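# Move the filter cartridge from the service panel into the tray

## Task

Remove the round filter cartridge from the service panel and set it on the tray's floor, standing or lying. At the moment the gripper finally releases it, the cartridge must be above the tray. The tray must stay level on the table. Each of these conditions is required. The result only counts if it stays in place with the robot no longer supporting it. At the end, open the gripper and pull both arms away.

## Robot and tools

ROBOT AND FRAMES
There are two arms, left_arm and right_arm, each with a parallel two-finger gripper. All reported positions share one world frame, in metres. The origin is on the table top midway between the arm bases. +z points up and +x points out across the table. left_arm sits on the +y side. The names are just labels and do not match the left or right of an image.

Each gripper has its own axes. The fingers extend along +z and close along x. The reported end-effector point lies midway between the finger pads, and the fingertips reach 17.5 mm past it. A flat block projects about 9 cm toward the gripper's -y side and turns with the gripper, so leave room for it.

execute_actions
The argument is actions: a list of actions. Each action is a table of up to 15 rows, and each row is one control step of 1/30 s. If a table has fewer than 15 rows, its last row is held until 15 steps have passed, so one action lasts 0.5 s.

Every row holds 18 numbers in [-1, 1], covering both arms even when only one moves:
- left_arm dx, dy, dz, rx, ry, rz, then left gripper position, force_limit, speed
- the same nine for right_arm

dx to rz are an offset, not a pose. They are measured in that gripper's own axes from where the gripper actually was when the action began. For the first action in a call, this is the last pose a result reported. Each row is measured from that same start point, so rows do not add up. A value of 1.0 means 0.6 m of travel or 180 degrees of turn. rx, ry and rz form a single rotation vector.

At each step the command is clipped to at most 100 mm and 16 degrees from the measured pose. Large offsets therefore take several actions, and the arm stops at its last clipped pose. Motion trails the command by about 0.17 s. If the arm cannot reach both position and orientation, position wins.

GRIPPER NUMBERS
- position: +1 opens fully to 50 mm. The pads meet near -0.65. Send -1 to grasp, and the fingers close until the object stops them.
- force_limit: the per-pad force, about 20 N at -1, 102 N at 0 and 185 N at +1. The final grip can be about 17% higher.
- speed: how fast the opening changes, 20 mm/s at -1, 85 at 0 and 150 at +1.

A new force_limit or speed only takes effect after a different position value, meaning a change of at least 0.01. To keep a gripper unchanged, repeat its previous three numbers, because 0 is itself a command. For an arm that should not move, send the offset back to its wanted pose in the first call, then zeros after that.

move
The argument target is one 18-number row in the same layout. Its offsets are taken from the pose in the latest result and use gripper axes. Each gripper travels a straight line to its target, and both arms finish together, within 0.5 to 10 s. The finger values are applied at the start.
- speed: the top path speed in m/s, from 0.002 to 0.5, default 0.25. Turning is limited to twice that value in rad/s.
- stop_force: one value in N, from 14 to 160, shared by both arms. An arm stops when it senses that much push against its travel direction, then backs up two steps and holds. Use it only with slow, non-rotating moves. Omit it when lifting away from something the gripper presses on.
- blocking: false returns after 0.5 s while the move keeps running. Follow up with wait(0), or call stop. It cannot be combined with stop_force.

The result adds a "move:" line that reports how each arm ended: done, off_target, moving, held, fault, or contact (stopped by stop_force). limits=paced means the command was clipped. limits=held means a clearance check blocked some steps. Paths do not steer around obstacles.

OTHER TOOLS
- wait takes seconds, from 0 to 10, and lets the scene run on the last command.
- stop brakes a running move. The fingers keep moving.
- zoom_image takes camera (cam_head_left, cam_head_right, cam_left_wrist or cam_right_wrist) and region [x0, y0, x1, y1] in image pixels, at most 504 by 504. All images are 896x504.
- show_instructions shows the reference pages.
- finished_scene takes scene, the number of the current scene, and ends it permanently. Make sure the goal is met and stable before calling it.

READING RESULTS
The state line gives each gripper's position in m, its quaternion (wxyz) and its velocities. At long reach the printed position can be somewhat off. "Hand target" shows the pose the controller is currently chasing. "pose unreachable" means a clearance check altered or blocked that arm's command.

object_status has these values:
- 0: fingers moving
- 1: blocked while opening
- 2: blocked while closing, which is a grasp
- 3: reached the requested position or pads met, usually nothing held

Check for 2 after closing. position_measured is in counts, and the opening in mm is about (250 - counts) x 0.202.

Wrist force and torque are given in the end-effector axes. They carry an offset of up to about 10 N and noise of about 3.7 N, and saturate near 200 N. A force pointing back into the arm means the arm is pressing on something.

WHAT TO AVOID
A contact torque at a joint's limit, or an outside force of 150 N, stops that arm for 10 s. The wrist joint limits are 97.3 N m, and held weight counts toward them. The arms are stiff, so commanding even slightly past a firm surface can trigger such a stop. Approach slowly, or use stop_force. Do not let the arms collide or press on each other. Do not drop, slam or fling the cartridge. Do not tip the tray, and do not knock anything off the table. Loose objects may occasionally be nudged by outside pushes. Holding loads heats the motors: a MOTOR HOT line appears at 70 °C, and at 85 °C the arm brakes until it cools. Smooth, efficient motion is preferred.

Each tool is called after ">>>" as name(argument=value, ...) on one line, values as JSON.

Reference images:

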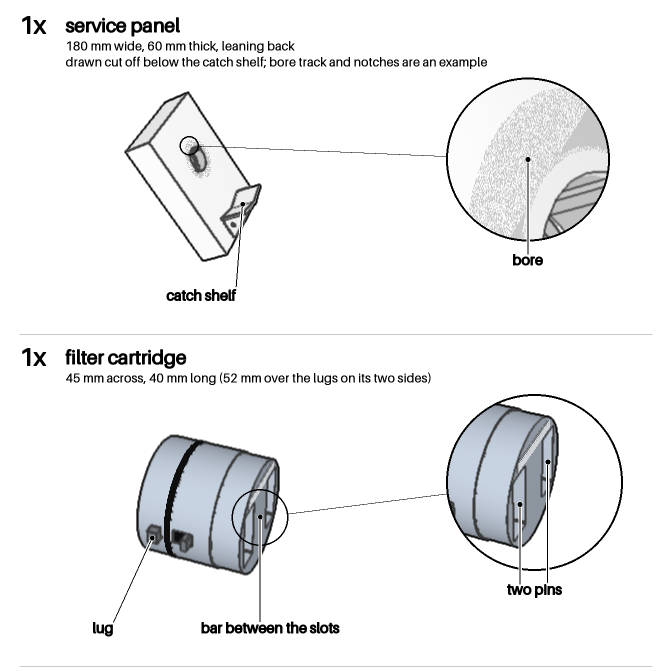

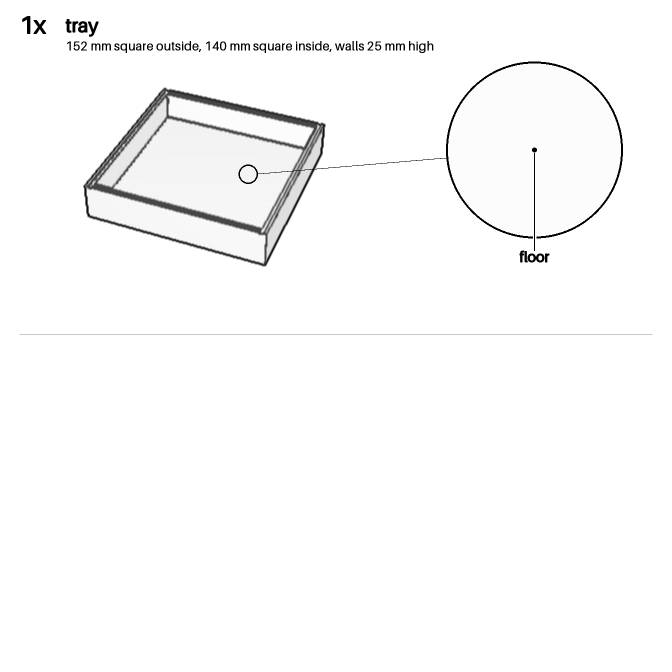

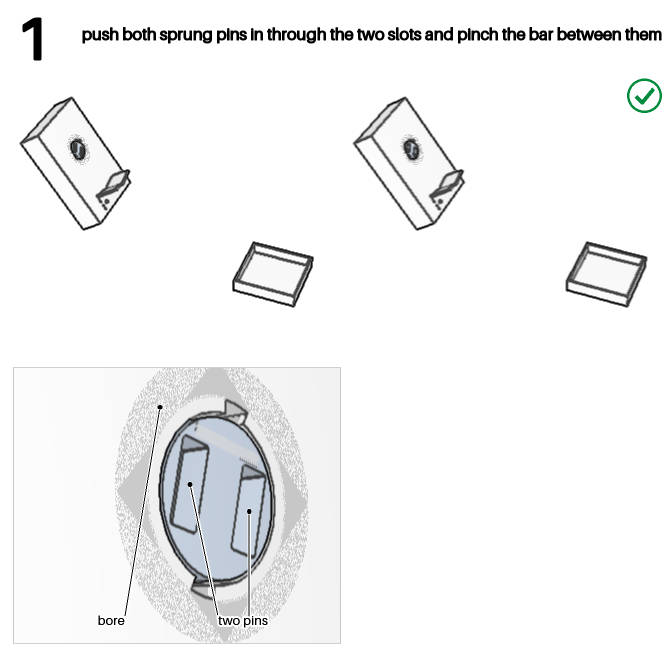

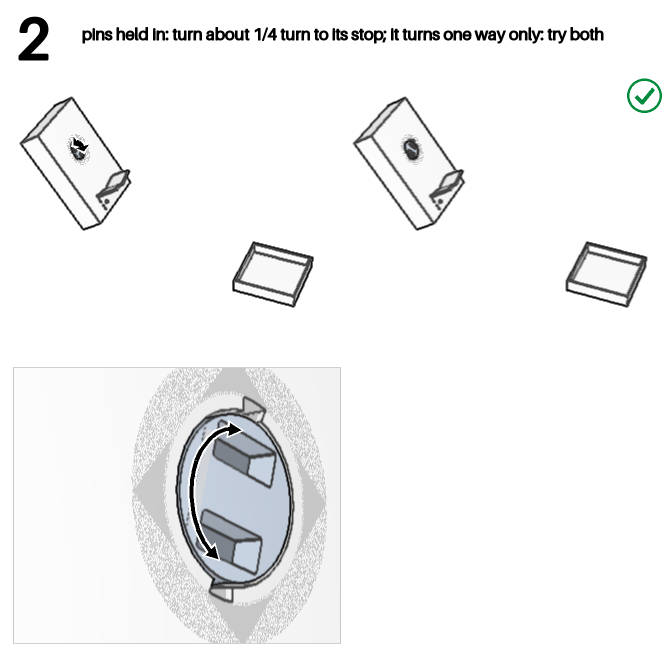

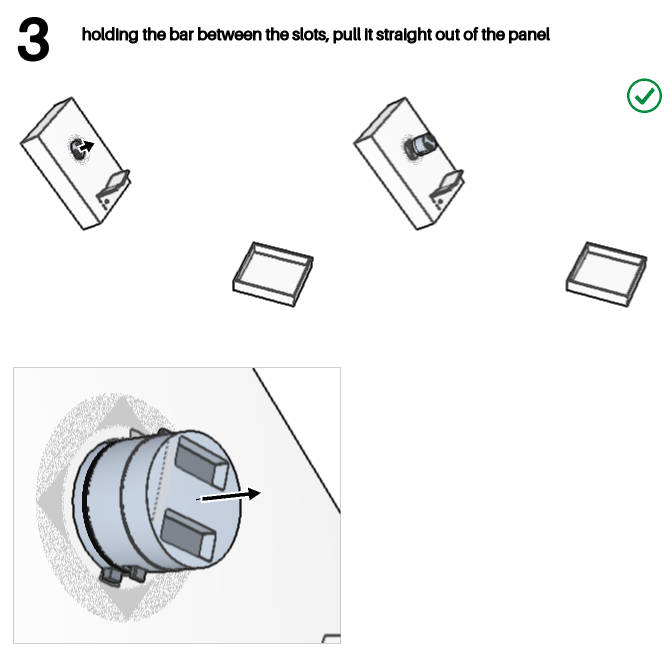

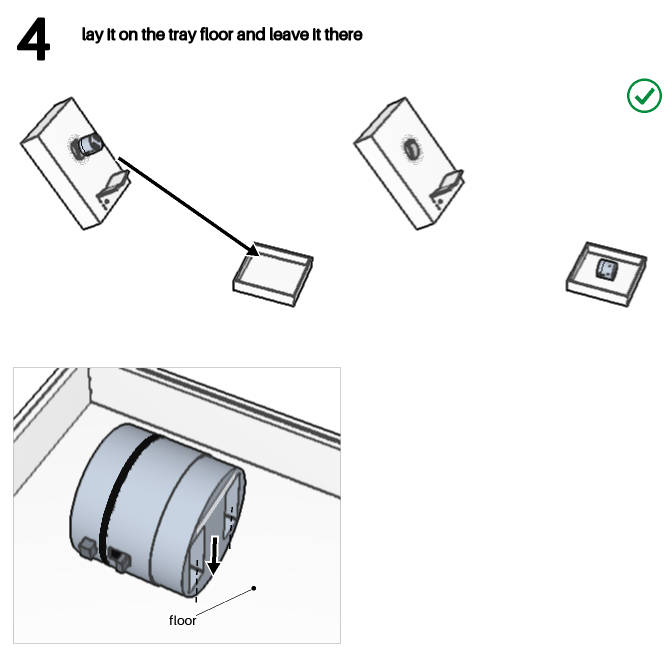

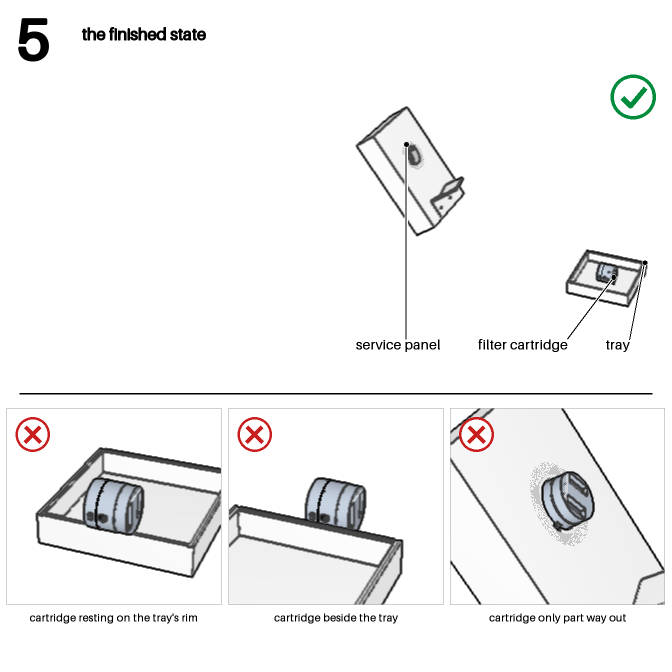

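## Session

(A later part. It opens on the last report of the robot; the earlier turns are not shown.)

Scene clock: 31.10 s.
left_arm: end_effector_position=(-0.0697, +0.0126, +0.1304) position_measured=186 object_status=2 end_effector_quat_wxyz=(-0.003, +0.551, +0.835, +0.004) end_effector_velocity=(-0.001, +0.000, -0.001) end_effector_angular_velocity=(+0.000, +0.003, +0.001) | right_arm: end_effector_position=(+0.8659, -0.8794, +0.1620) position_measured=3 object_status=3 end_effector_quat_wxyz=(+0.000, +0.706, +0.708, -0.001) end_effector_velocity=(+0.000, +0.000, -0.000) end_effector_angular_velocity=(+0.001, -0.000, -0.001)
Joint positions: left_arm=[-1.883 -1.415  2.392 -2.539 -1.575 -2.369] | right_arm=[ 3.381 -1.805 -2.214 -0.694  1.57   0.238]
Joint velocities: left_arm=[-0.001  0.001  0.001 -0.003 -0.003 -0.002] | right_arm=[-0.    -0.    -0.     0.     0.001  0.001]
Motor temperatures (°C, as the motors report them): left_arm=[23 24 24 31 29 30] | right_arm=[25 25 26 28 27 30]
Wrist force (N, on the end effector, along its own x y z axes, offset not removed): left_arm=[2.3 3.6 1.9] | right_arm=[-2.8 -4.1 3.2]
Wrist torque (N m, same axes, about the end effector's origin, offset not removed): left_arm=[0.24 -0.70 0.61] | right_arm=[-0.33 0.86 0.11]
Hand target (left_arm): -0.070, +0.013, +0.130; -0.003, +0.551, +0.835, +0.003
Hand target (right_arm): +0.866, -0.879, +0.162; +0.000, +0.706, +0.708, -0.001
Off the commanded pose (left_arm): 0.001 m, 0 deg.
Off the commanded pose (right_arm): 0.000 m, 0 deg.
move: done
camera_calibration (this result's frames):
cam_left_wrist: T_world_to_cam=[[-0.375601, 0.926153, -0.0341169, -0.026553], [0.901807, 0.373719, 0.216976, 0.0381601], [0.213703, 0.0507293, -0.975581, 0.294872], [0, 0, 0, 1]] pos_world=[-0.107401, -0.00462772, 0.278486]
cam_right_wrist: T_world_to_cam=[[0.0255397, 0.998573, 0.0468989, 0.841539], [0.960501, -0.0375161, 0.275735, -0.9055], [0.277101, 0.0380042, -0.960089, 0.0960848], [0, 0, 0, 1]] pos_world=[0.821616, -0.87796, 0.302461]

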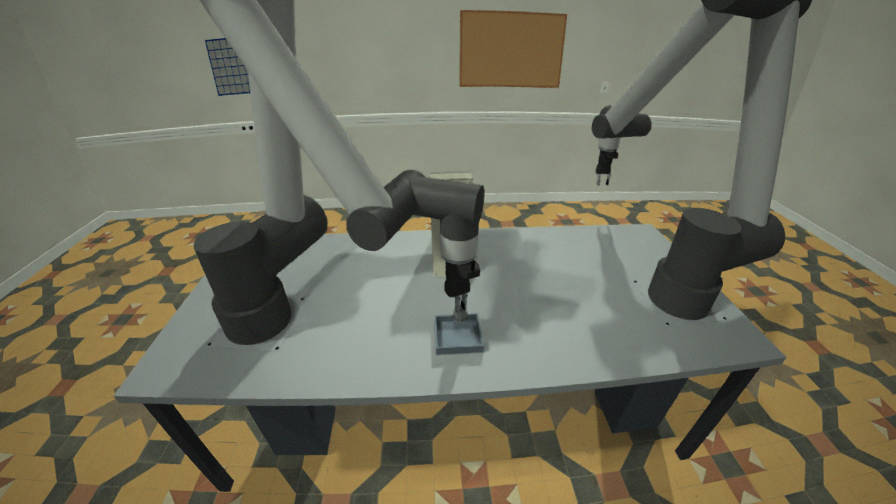

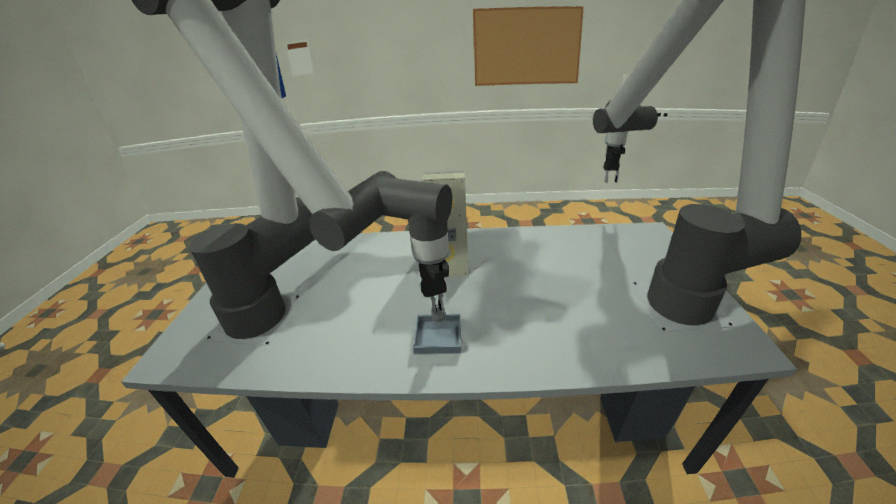

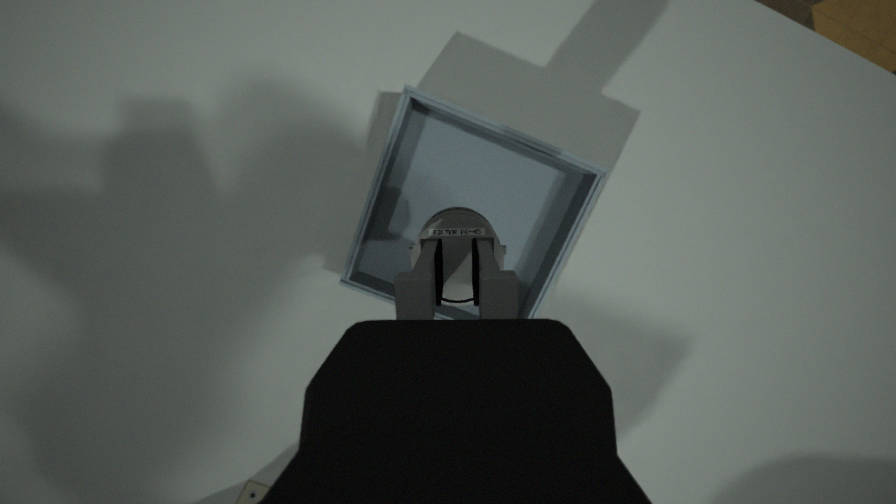

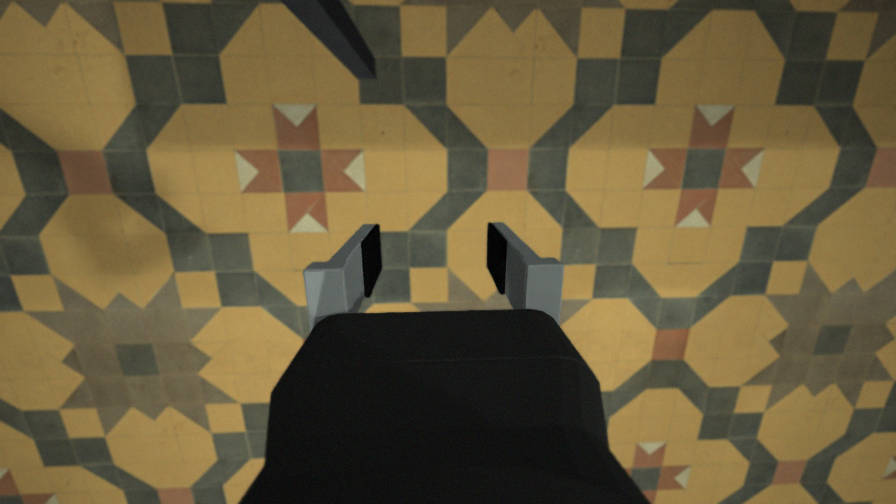

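Contact expected near z≈0.057.

>>> move(target=[0.01,0,0.105,0,0,0,-1,0,-0.5,0,0,0,0,0,0,1,0,0], speed=0.08)

>>> move(target=[0,0,0.05,0,0,0,-1,0,-0.5,0,0,0,0,0,0,1,0,0], speed=0.005, stop_force=14)

>>> move(target=[0,0,0,0,0,0,-0.11,0,-0.5,0,0,0,0,0,0,1,0,0])

>>> move(target=[0,0,-0.15,0,0,0,-0.11,0,-0.5,0,0,0,0,0,0,1,0,0], speed=0.1)

Scene clock: 32.70 s.
left_arm: end_effector_position=(-0.0720, +0.0187, +0.0676) position_measured=186 object_status=2 end_effector_quat_wxyz=(-0.003, +0.551, +0.835, +0.004) end_effector_velocity=(-0.001, +0.000, -0.001) end_effector_angular_velocity=(-0.000, +0.000, +0.002) | right_arm: end_effector_position=(+0.8659, -0.8794, +0.1620) position_measured=3 object_status=3 end_effector_quat_wxyz=(+0.000, +0.706, +0.708, -0.001) end_effector_velocity=(+0.000, -0.000, +0.000) end_effector_angular_velocity=(-0.000, -0.000, +0.001)
Joint positions: left_arm=[-1.889 -1.326  2.432 -2.669 -1.575 -2.375] | right_arm=[ 3.381 -1.805 -2.214 -0.694  1.57   0.238]
Joint velocities: left_arm=[-0.001  0.001  0.001 -0.002 -0.    -0.003] | right_arm=[-0.     0.     0.    -0.    -0.    -0.002]
Motor temperatures (°C, as the motors report them): left_arm=[23 24 24 31 29 30] | right_arm=[25 25 26 28 27 30]
Wrist force (N, on the end effector, along its own x y z axes, offset not removed): left_arm=[-1.0 3.4 -1.4] | right_arm=[-6.7 -0.5 2.7]
Wrist torque (N m, same axes, about the end effector's origin, offset not removed): left_arm=[0.26 0.01 0.54] | right_arm=[0.35 1.41 0.14]
Hand target (left_arm): -0.072, +0.019, +0.068; -0.003, +0.551, +0.835, +0.004
Hand target (right_arm): +0.866, -0.879, +0.162; +0.000, +0.706, +0.708, -0.001
Off the commanded pose (left_arm): 0.000 m, 0 deg.
Off the commanded pose (right_arm): 0.000 m, 0 deg.
move: done
camera_calibration (this result's frames):
cam_left_wrist: T_world_to_cam=[[-0.375604, 0.926155, -0.0340319, -0.0352411], [0.901831, 0.373709, 0.216892, 0.0515898], [0.213593, 0.0507744, -0.975602, 0.233805], [0, 0, 0, 1]] pos_world=[-0.109701, 0.00148778, 0.215712]
cam_right_wrist: T_world_to_cam=[[0.0255397, 0.998573, 0.046899, 0.841539], [0.960501, -0.0375162, 0.275735, -0.9055], [0.277101, 0.0380044, -0.960089, 0.0960848], [0, 0, 0, 1]] pos_world=[0.821616, -0.87796, 0.302461]

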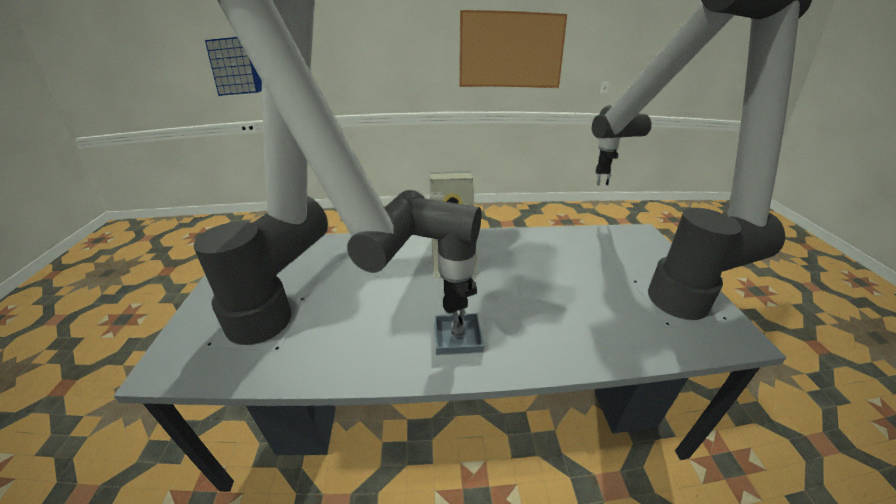

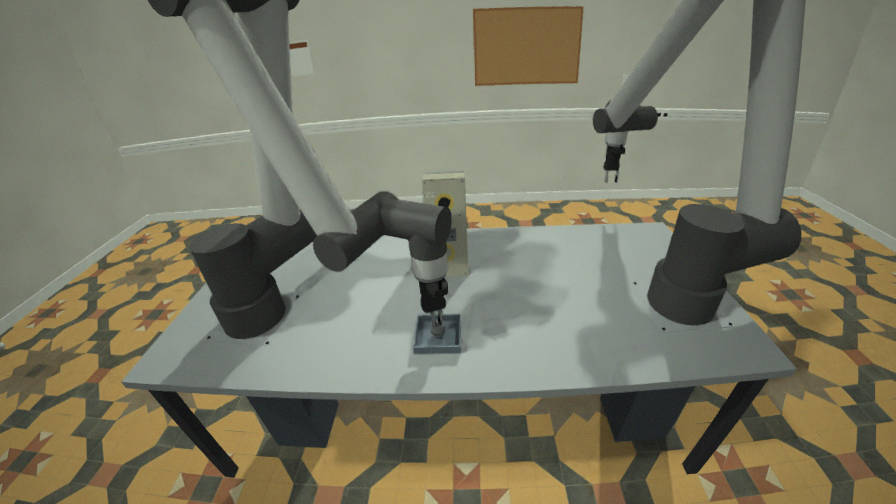

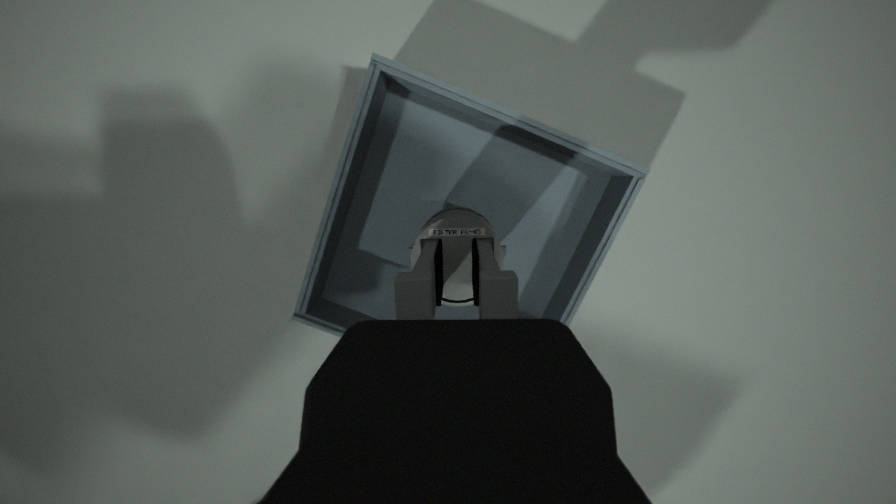

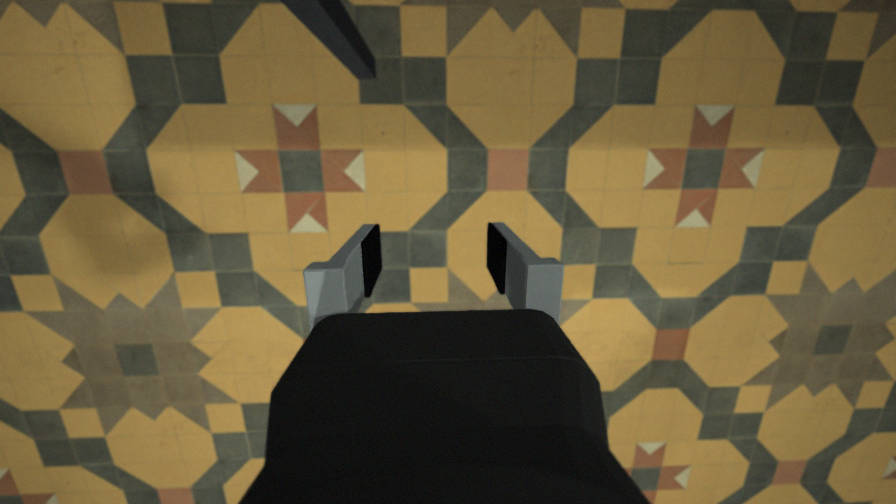

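Scene clock: 35.50 s.
left_arm: end_effector_position=(-0.0720, +0.0188, +0.0554) position_measured=186 object_status=2 end_effector_quat_wxyz=(-0.003, +0.551, +0.835, +0.004) end_effector_velocity=(+0.000, +0.001, +0.000) end_effector_angular_velocity=(+0.002, -0.001, +0.002) | right_arm: end_effector_position=(+0.8659, -0.8794, +0.1620) position_measured=3 object_status=3 end_effector_quat_wxyz=(+0.000, +0.706, +0.708, -0.001) end_effector_velocity=(+0.001, +0.000, +0.001) end_effector_angular_velocity=(-0.000, -0.001, -0.001)
Joint positions: left_arm=[-1.889 -1.306  2.437 -2.694 -1.575 -2.375] | right_arm=[ 3.381 -1.805 -2.214 -0.694  1.57   0.238]
Joint velocities: left_arm=[-0.    -0.001  0.     0.004 -0.    -0.002] | right_arm=[ 0.     0.001  0.001 -0.    -0.     0.001]
Motor temperatures (°C, as the motors report them): left_arm=[23 24 24 31 29 30] | right_arm=[25 25 26 28 27 30]
Wrist force (N, on the end effector, along its own x y z axes, offset not removed): left_arm=[-0.3 -3.1 -20.9] | right_arm=[-5.2 -1.9 3.9]
Wrist torque (N m, same axes, about the end effector's origin, offset not removed): left_arm=[-0.10 -0.93 0.67] | right_arm=[0.08 1.22 -0.04]
Hand target (left_arm): -0.072, +0.019, +0.056; -0.003, +0.551, +0.835, +0.004
Hand target (right_arm): +0.866, -0.879, +0.162; +0.000, +0.706, +0.708, -0.001
Off the commanded pose (left_arm): 0.018 m, 0 deg.
Off the commanded pose (right_arm): 0.000 m, 0 deg.
move: contact (left_arm)
camera_calibration (this result's frames):
cam_left_wrist: T_world_to_cam=[[-0.375604, 0.926155, -0.034041, -0.0357896], [0.901832, 0.373711, 0.216883, 0.0541515], [0.213589, 0.0507628, -0.975604, 0.221898], [0, 0, 0, 1]] pos_world=[-0.109673, 0.00164553, 0.203522]
cam_right_wrist: T_world_to_cam=[[0.0255397, 0.998573, 0.0468991, 0.841539], [0.960501, -0.0375162, 0.275735, -0.9055], [0.277101, 0.0380045, -0.960089, 0.0960851], [0, 0, 0, 1]] pos_world=[0.821616, -0.87796, 0.302461]

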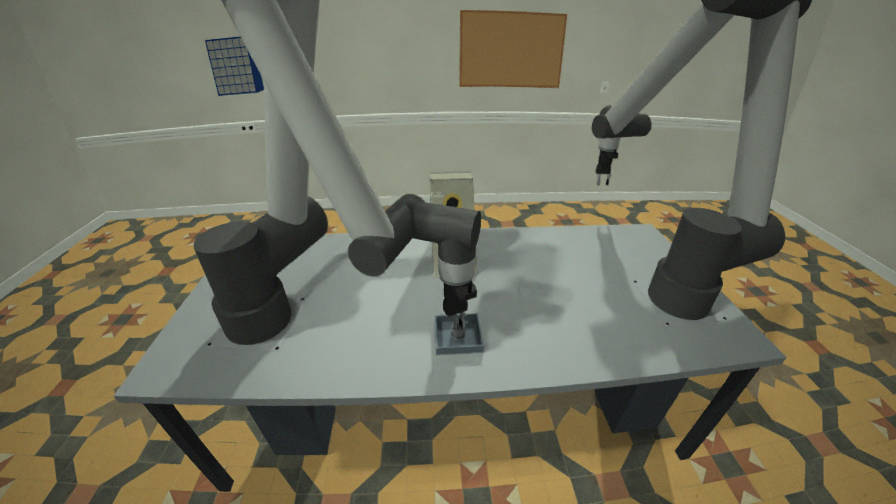

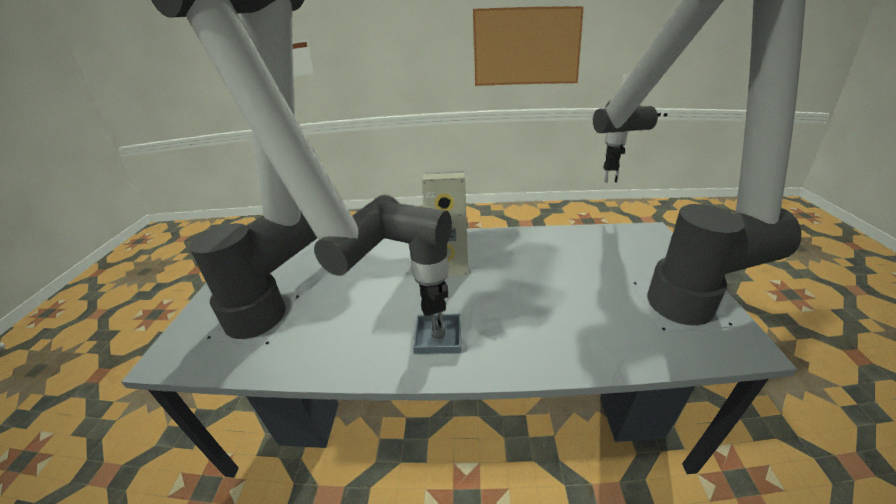

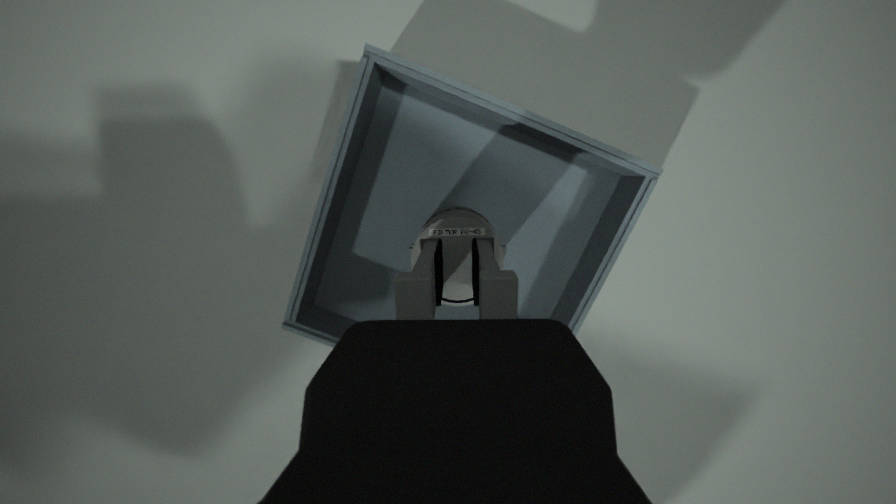

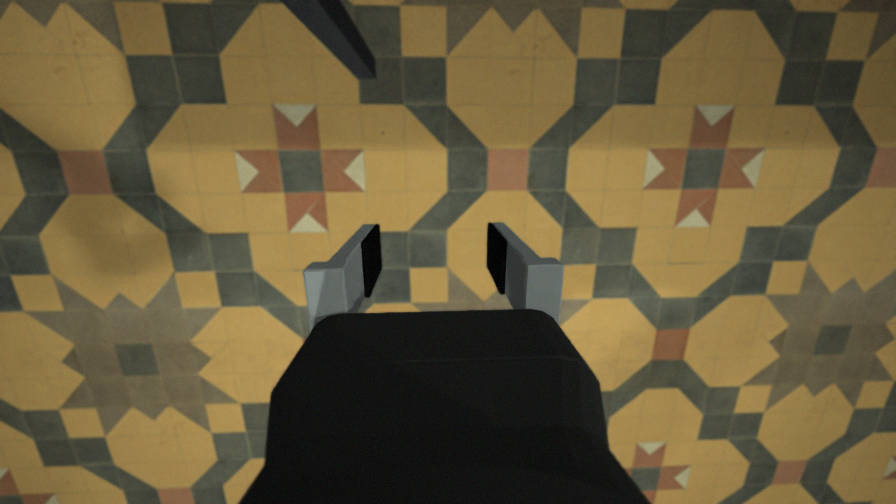

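Scene clock: 36.00 s.
left_arm: end_effector_position=(-0.0720, +0.0189, +0.0555) position_measured=169 object_status=3 end_effector_quat_wxyz=(-0.003, +0.551, +0.835, +0.004) end_effector_velocity=(-0.000, -0.000, +0.000) end_effector_angular_velocity=(-0.000, +0.000, -0.001) | right_arm: end_effector_position=(+0.8659, -0.8794, +0.1620) position_measured=3 object_status=3 end_effector_quat_wxyz=(+0.000, +0.706, +0.708, -0.001) end_effector_velocity=(+0.000, +0.001, -0.000) end_effector_angular_velocity=(+0.001, +0.001, +0.000)
Joint positions: left_arm=[-1.889 -1.307  2.437 -2.694 -1.575 -2.375] | right_arm=[ 3.381 -1.805 -2.214 -0.694  1.57   0.238]
Joint velocities: left_arm=[ 0.    -0.    -0.    -0.    -0.     0.001] | right_arm=[ 0.    -0.001  0.001 -0.     0.001 -0.   ]
Motor temperatures (°C, as the motors report them): left_arm=[23 24 24 31 29 30] | right_arm=[25 25 26 28 27 30]
Wrist force (N, on the end effector, along its own x y z axes, offset not removed): left_arm=[0.8 2.8 -32.4] | right_arm=[-6.3 -1.4 0.3]
Wrist torque (N m, same axes, about the end effector's origin, offset not removed): left_arm=[0.28 0.02 0.73] | right_arm=[0.22 1.42 0.08]
Hand target (left_arm): -0.072, +0.019, +0.055; -0.003, +0.551, +0.835, +0.004
Hand target (right_arm): +0.866, -0.879, +0.162; +0.000, +0.706, +0.708, -0.001
Off the commanded pose (left_arm): 0.000 m, 0 deg.
Off the commanded pose (right_arm): 0.000 m, 0 deg.
move: done
camera_calibration (this result's frames):
cam_left_wrist: T_world_to_cam=[[-0.3756, 0.926157, -0.0340415, -0.0357935], [0.901834, 0.373707, 0.216883, 0.0541475], [0.213589, 0.0507613, -0.975604, 0.221923], [0, 0, 0, 1]] pos_world=[-0.109676, 0.00164994, 0.203547]
cam_right_wrist: T_world_to_cam=[[0.0255399, 0.998573, 0.0468989, 0.841539], [0.960501, -0.0375163, 0.275735, -0.9055], [0.277101, 0.0380042, -0.960089, 0.0960848], [0, 0, 0, 1]] pos_world=[0.821616, -0.87796, 0.302461]

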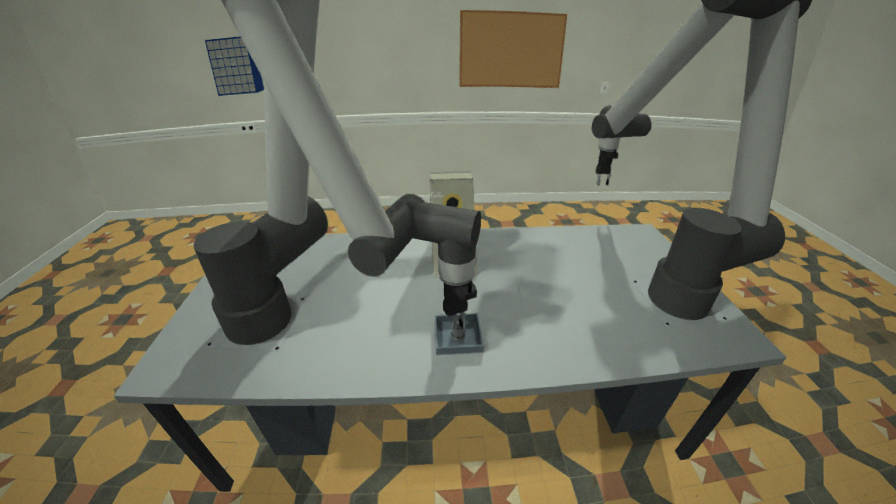

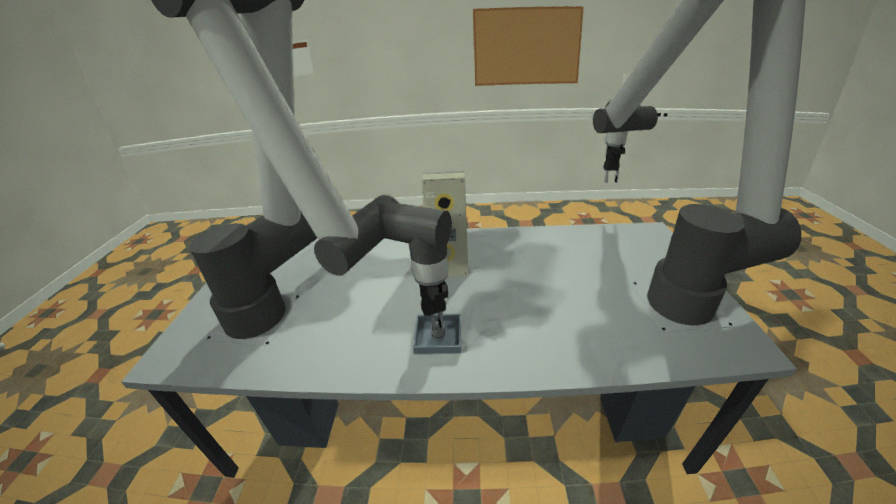

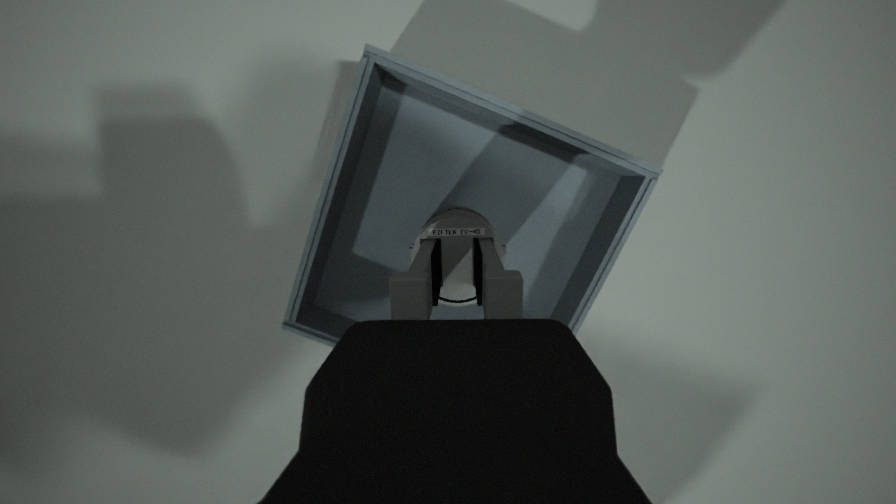

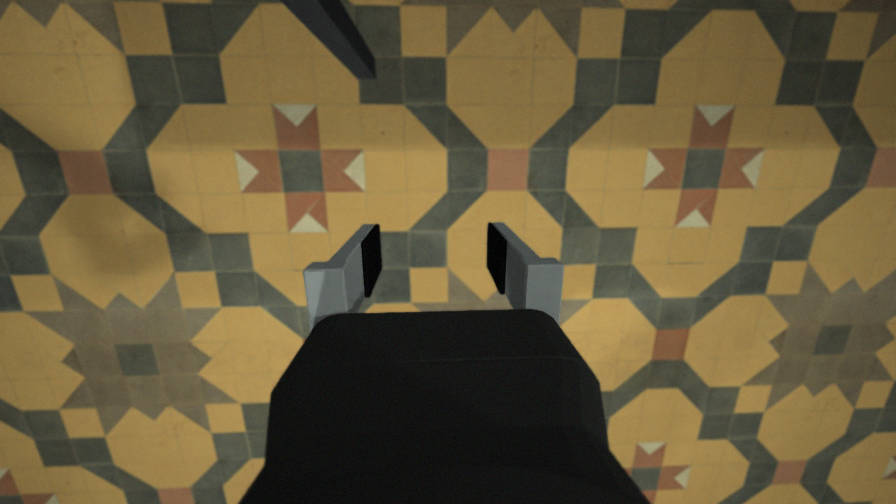

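Scene clock: 37.33 s.
left_arm: end_effector_position=(-0.0721, +0.0180, +0.1452) position_measured=169 object_status=3 end_effector_quat_wxyz=(-0.003, +0.551, +0.835, +0.004) end_effector_velocity=(+0.000, -0.000, +0.001) end_effector_angular_velocity=(+0.000, -0.000, +0.002) | right_arm: end_effector_position=(+0.8659, -0.8794, +0.1620) position_measured=3 object_status=3 end_effector_quat_wxyz=(+0.000, +0.706, +0.708, -0.001) end_effector_velocity=(-0.001, -0.000, +0.000) end_effector_angular_velocity=(-0.000, -0.000, -0.001)
Joint positions: left_arm=[-1.889 -1.441  2.389 -2.511 -1.575 -2.375] | right_arm=[ 3.381 -1.805 -2.214 -0.694  1.57   0.238]
Joint velocities: left_arm=[ 0.    -0.002 -0.001  0.003  0.    -0.002] | right_arm=[-0.     0.001 -0.001  0.    -0.     0.001]
Motor temperatures (°C, as the motors report them): left_arm=[23 24 24 31 29 30] | right_arm=[25 25 26 28 27 30]
Wrist force (N, on the end effector, along its own x y z axes, offset not removed): left_arm=[0.4 3.5 -3.2] | right_arm=[-4.0 -1.8 2.6]
Wrist torque (N m, same axes, about the end effector's origin, offset not removed): left_arm=[0.23 -0.34 0.56] | right_arm=[0.00 0.88 0.08]
Hand target (left_arm): -0.072, +0.018, +0.145; -0.003, +0.551, +0.835, +0.004
Hand target (right_arm): +0.866, -0.879, +0.162; +0.000, +0.706, +0.708, -0.001
Off the commanded pose (left_arm): 0.000 m, 0 deg.
Off the commanded pose (right_arm): 0.000 m, 0 deg.
move: done
camera_calibration (this result's frames):
cam_left_wrist: T_world_to_cam=[[-0.375561, 0.926173, -0.034028, -0.0319959], [0.901849, 0.373666, 0.216892, 0.035083], [0.213594, 0.0507679, -0.975602, 0.309576], [0, 0, 0, 1]] pos_world=[-0.10978, 0.000807869, 0.293325]
cam_right_wrist: T_world_to_cam=[[0.0255398, 0.998573, 0.046899, 0.841539], [0.960501, -0.0375163, 0.275735, -0.9055], [0.277101, 0.0380044, -0.960089, 0.0960846], [0, 0, 0, 1]] pos_world=[0.821616, -0.87796, 0.302461]

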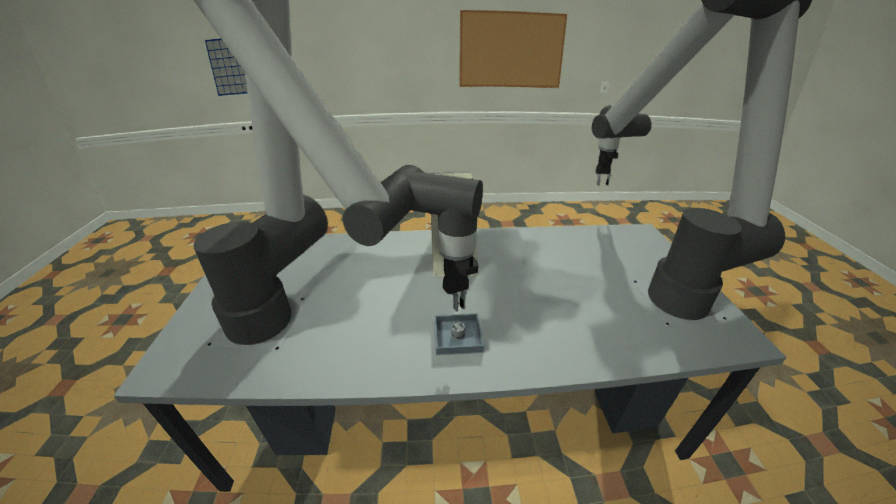

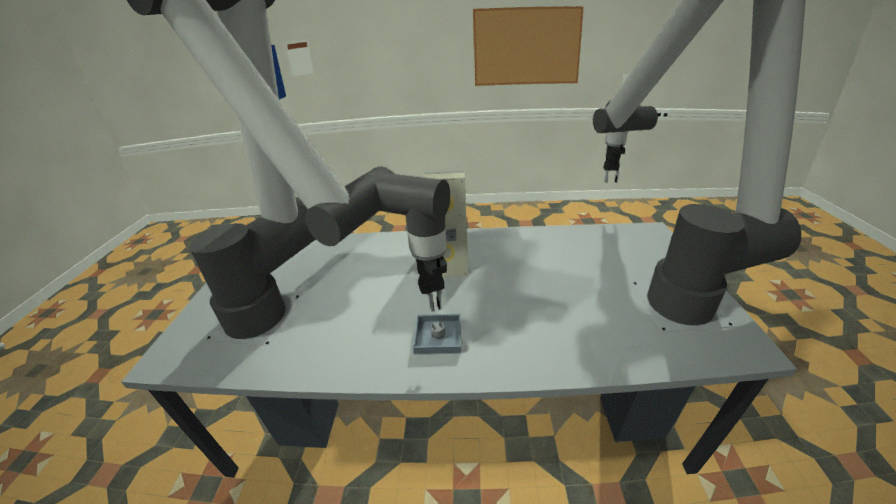

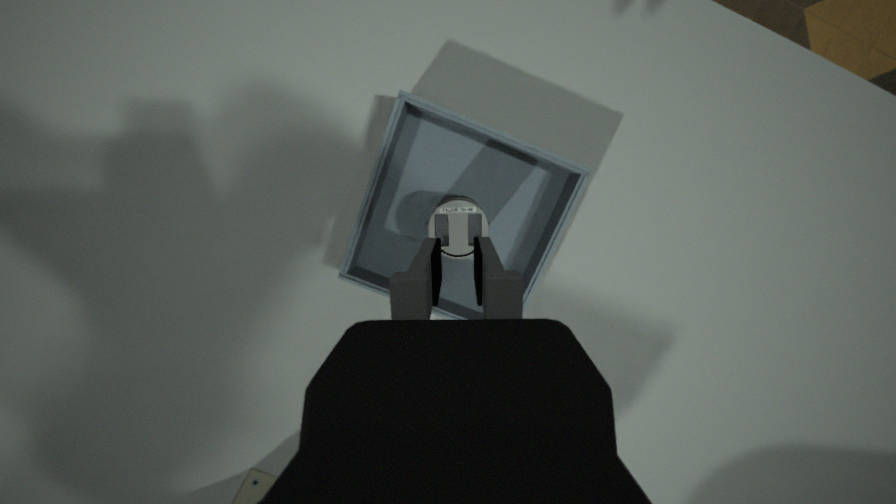

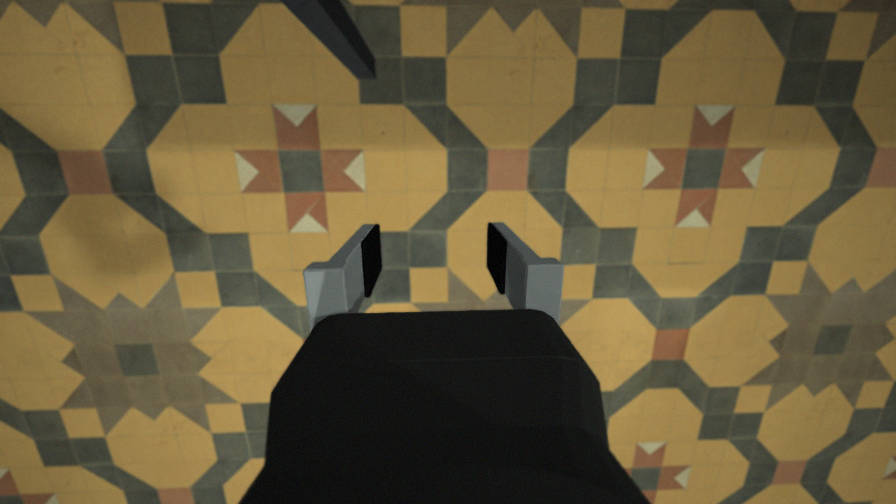

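>>> finished_scene(scene=1)

The scene is finished: the task was done.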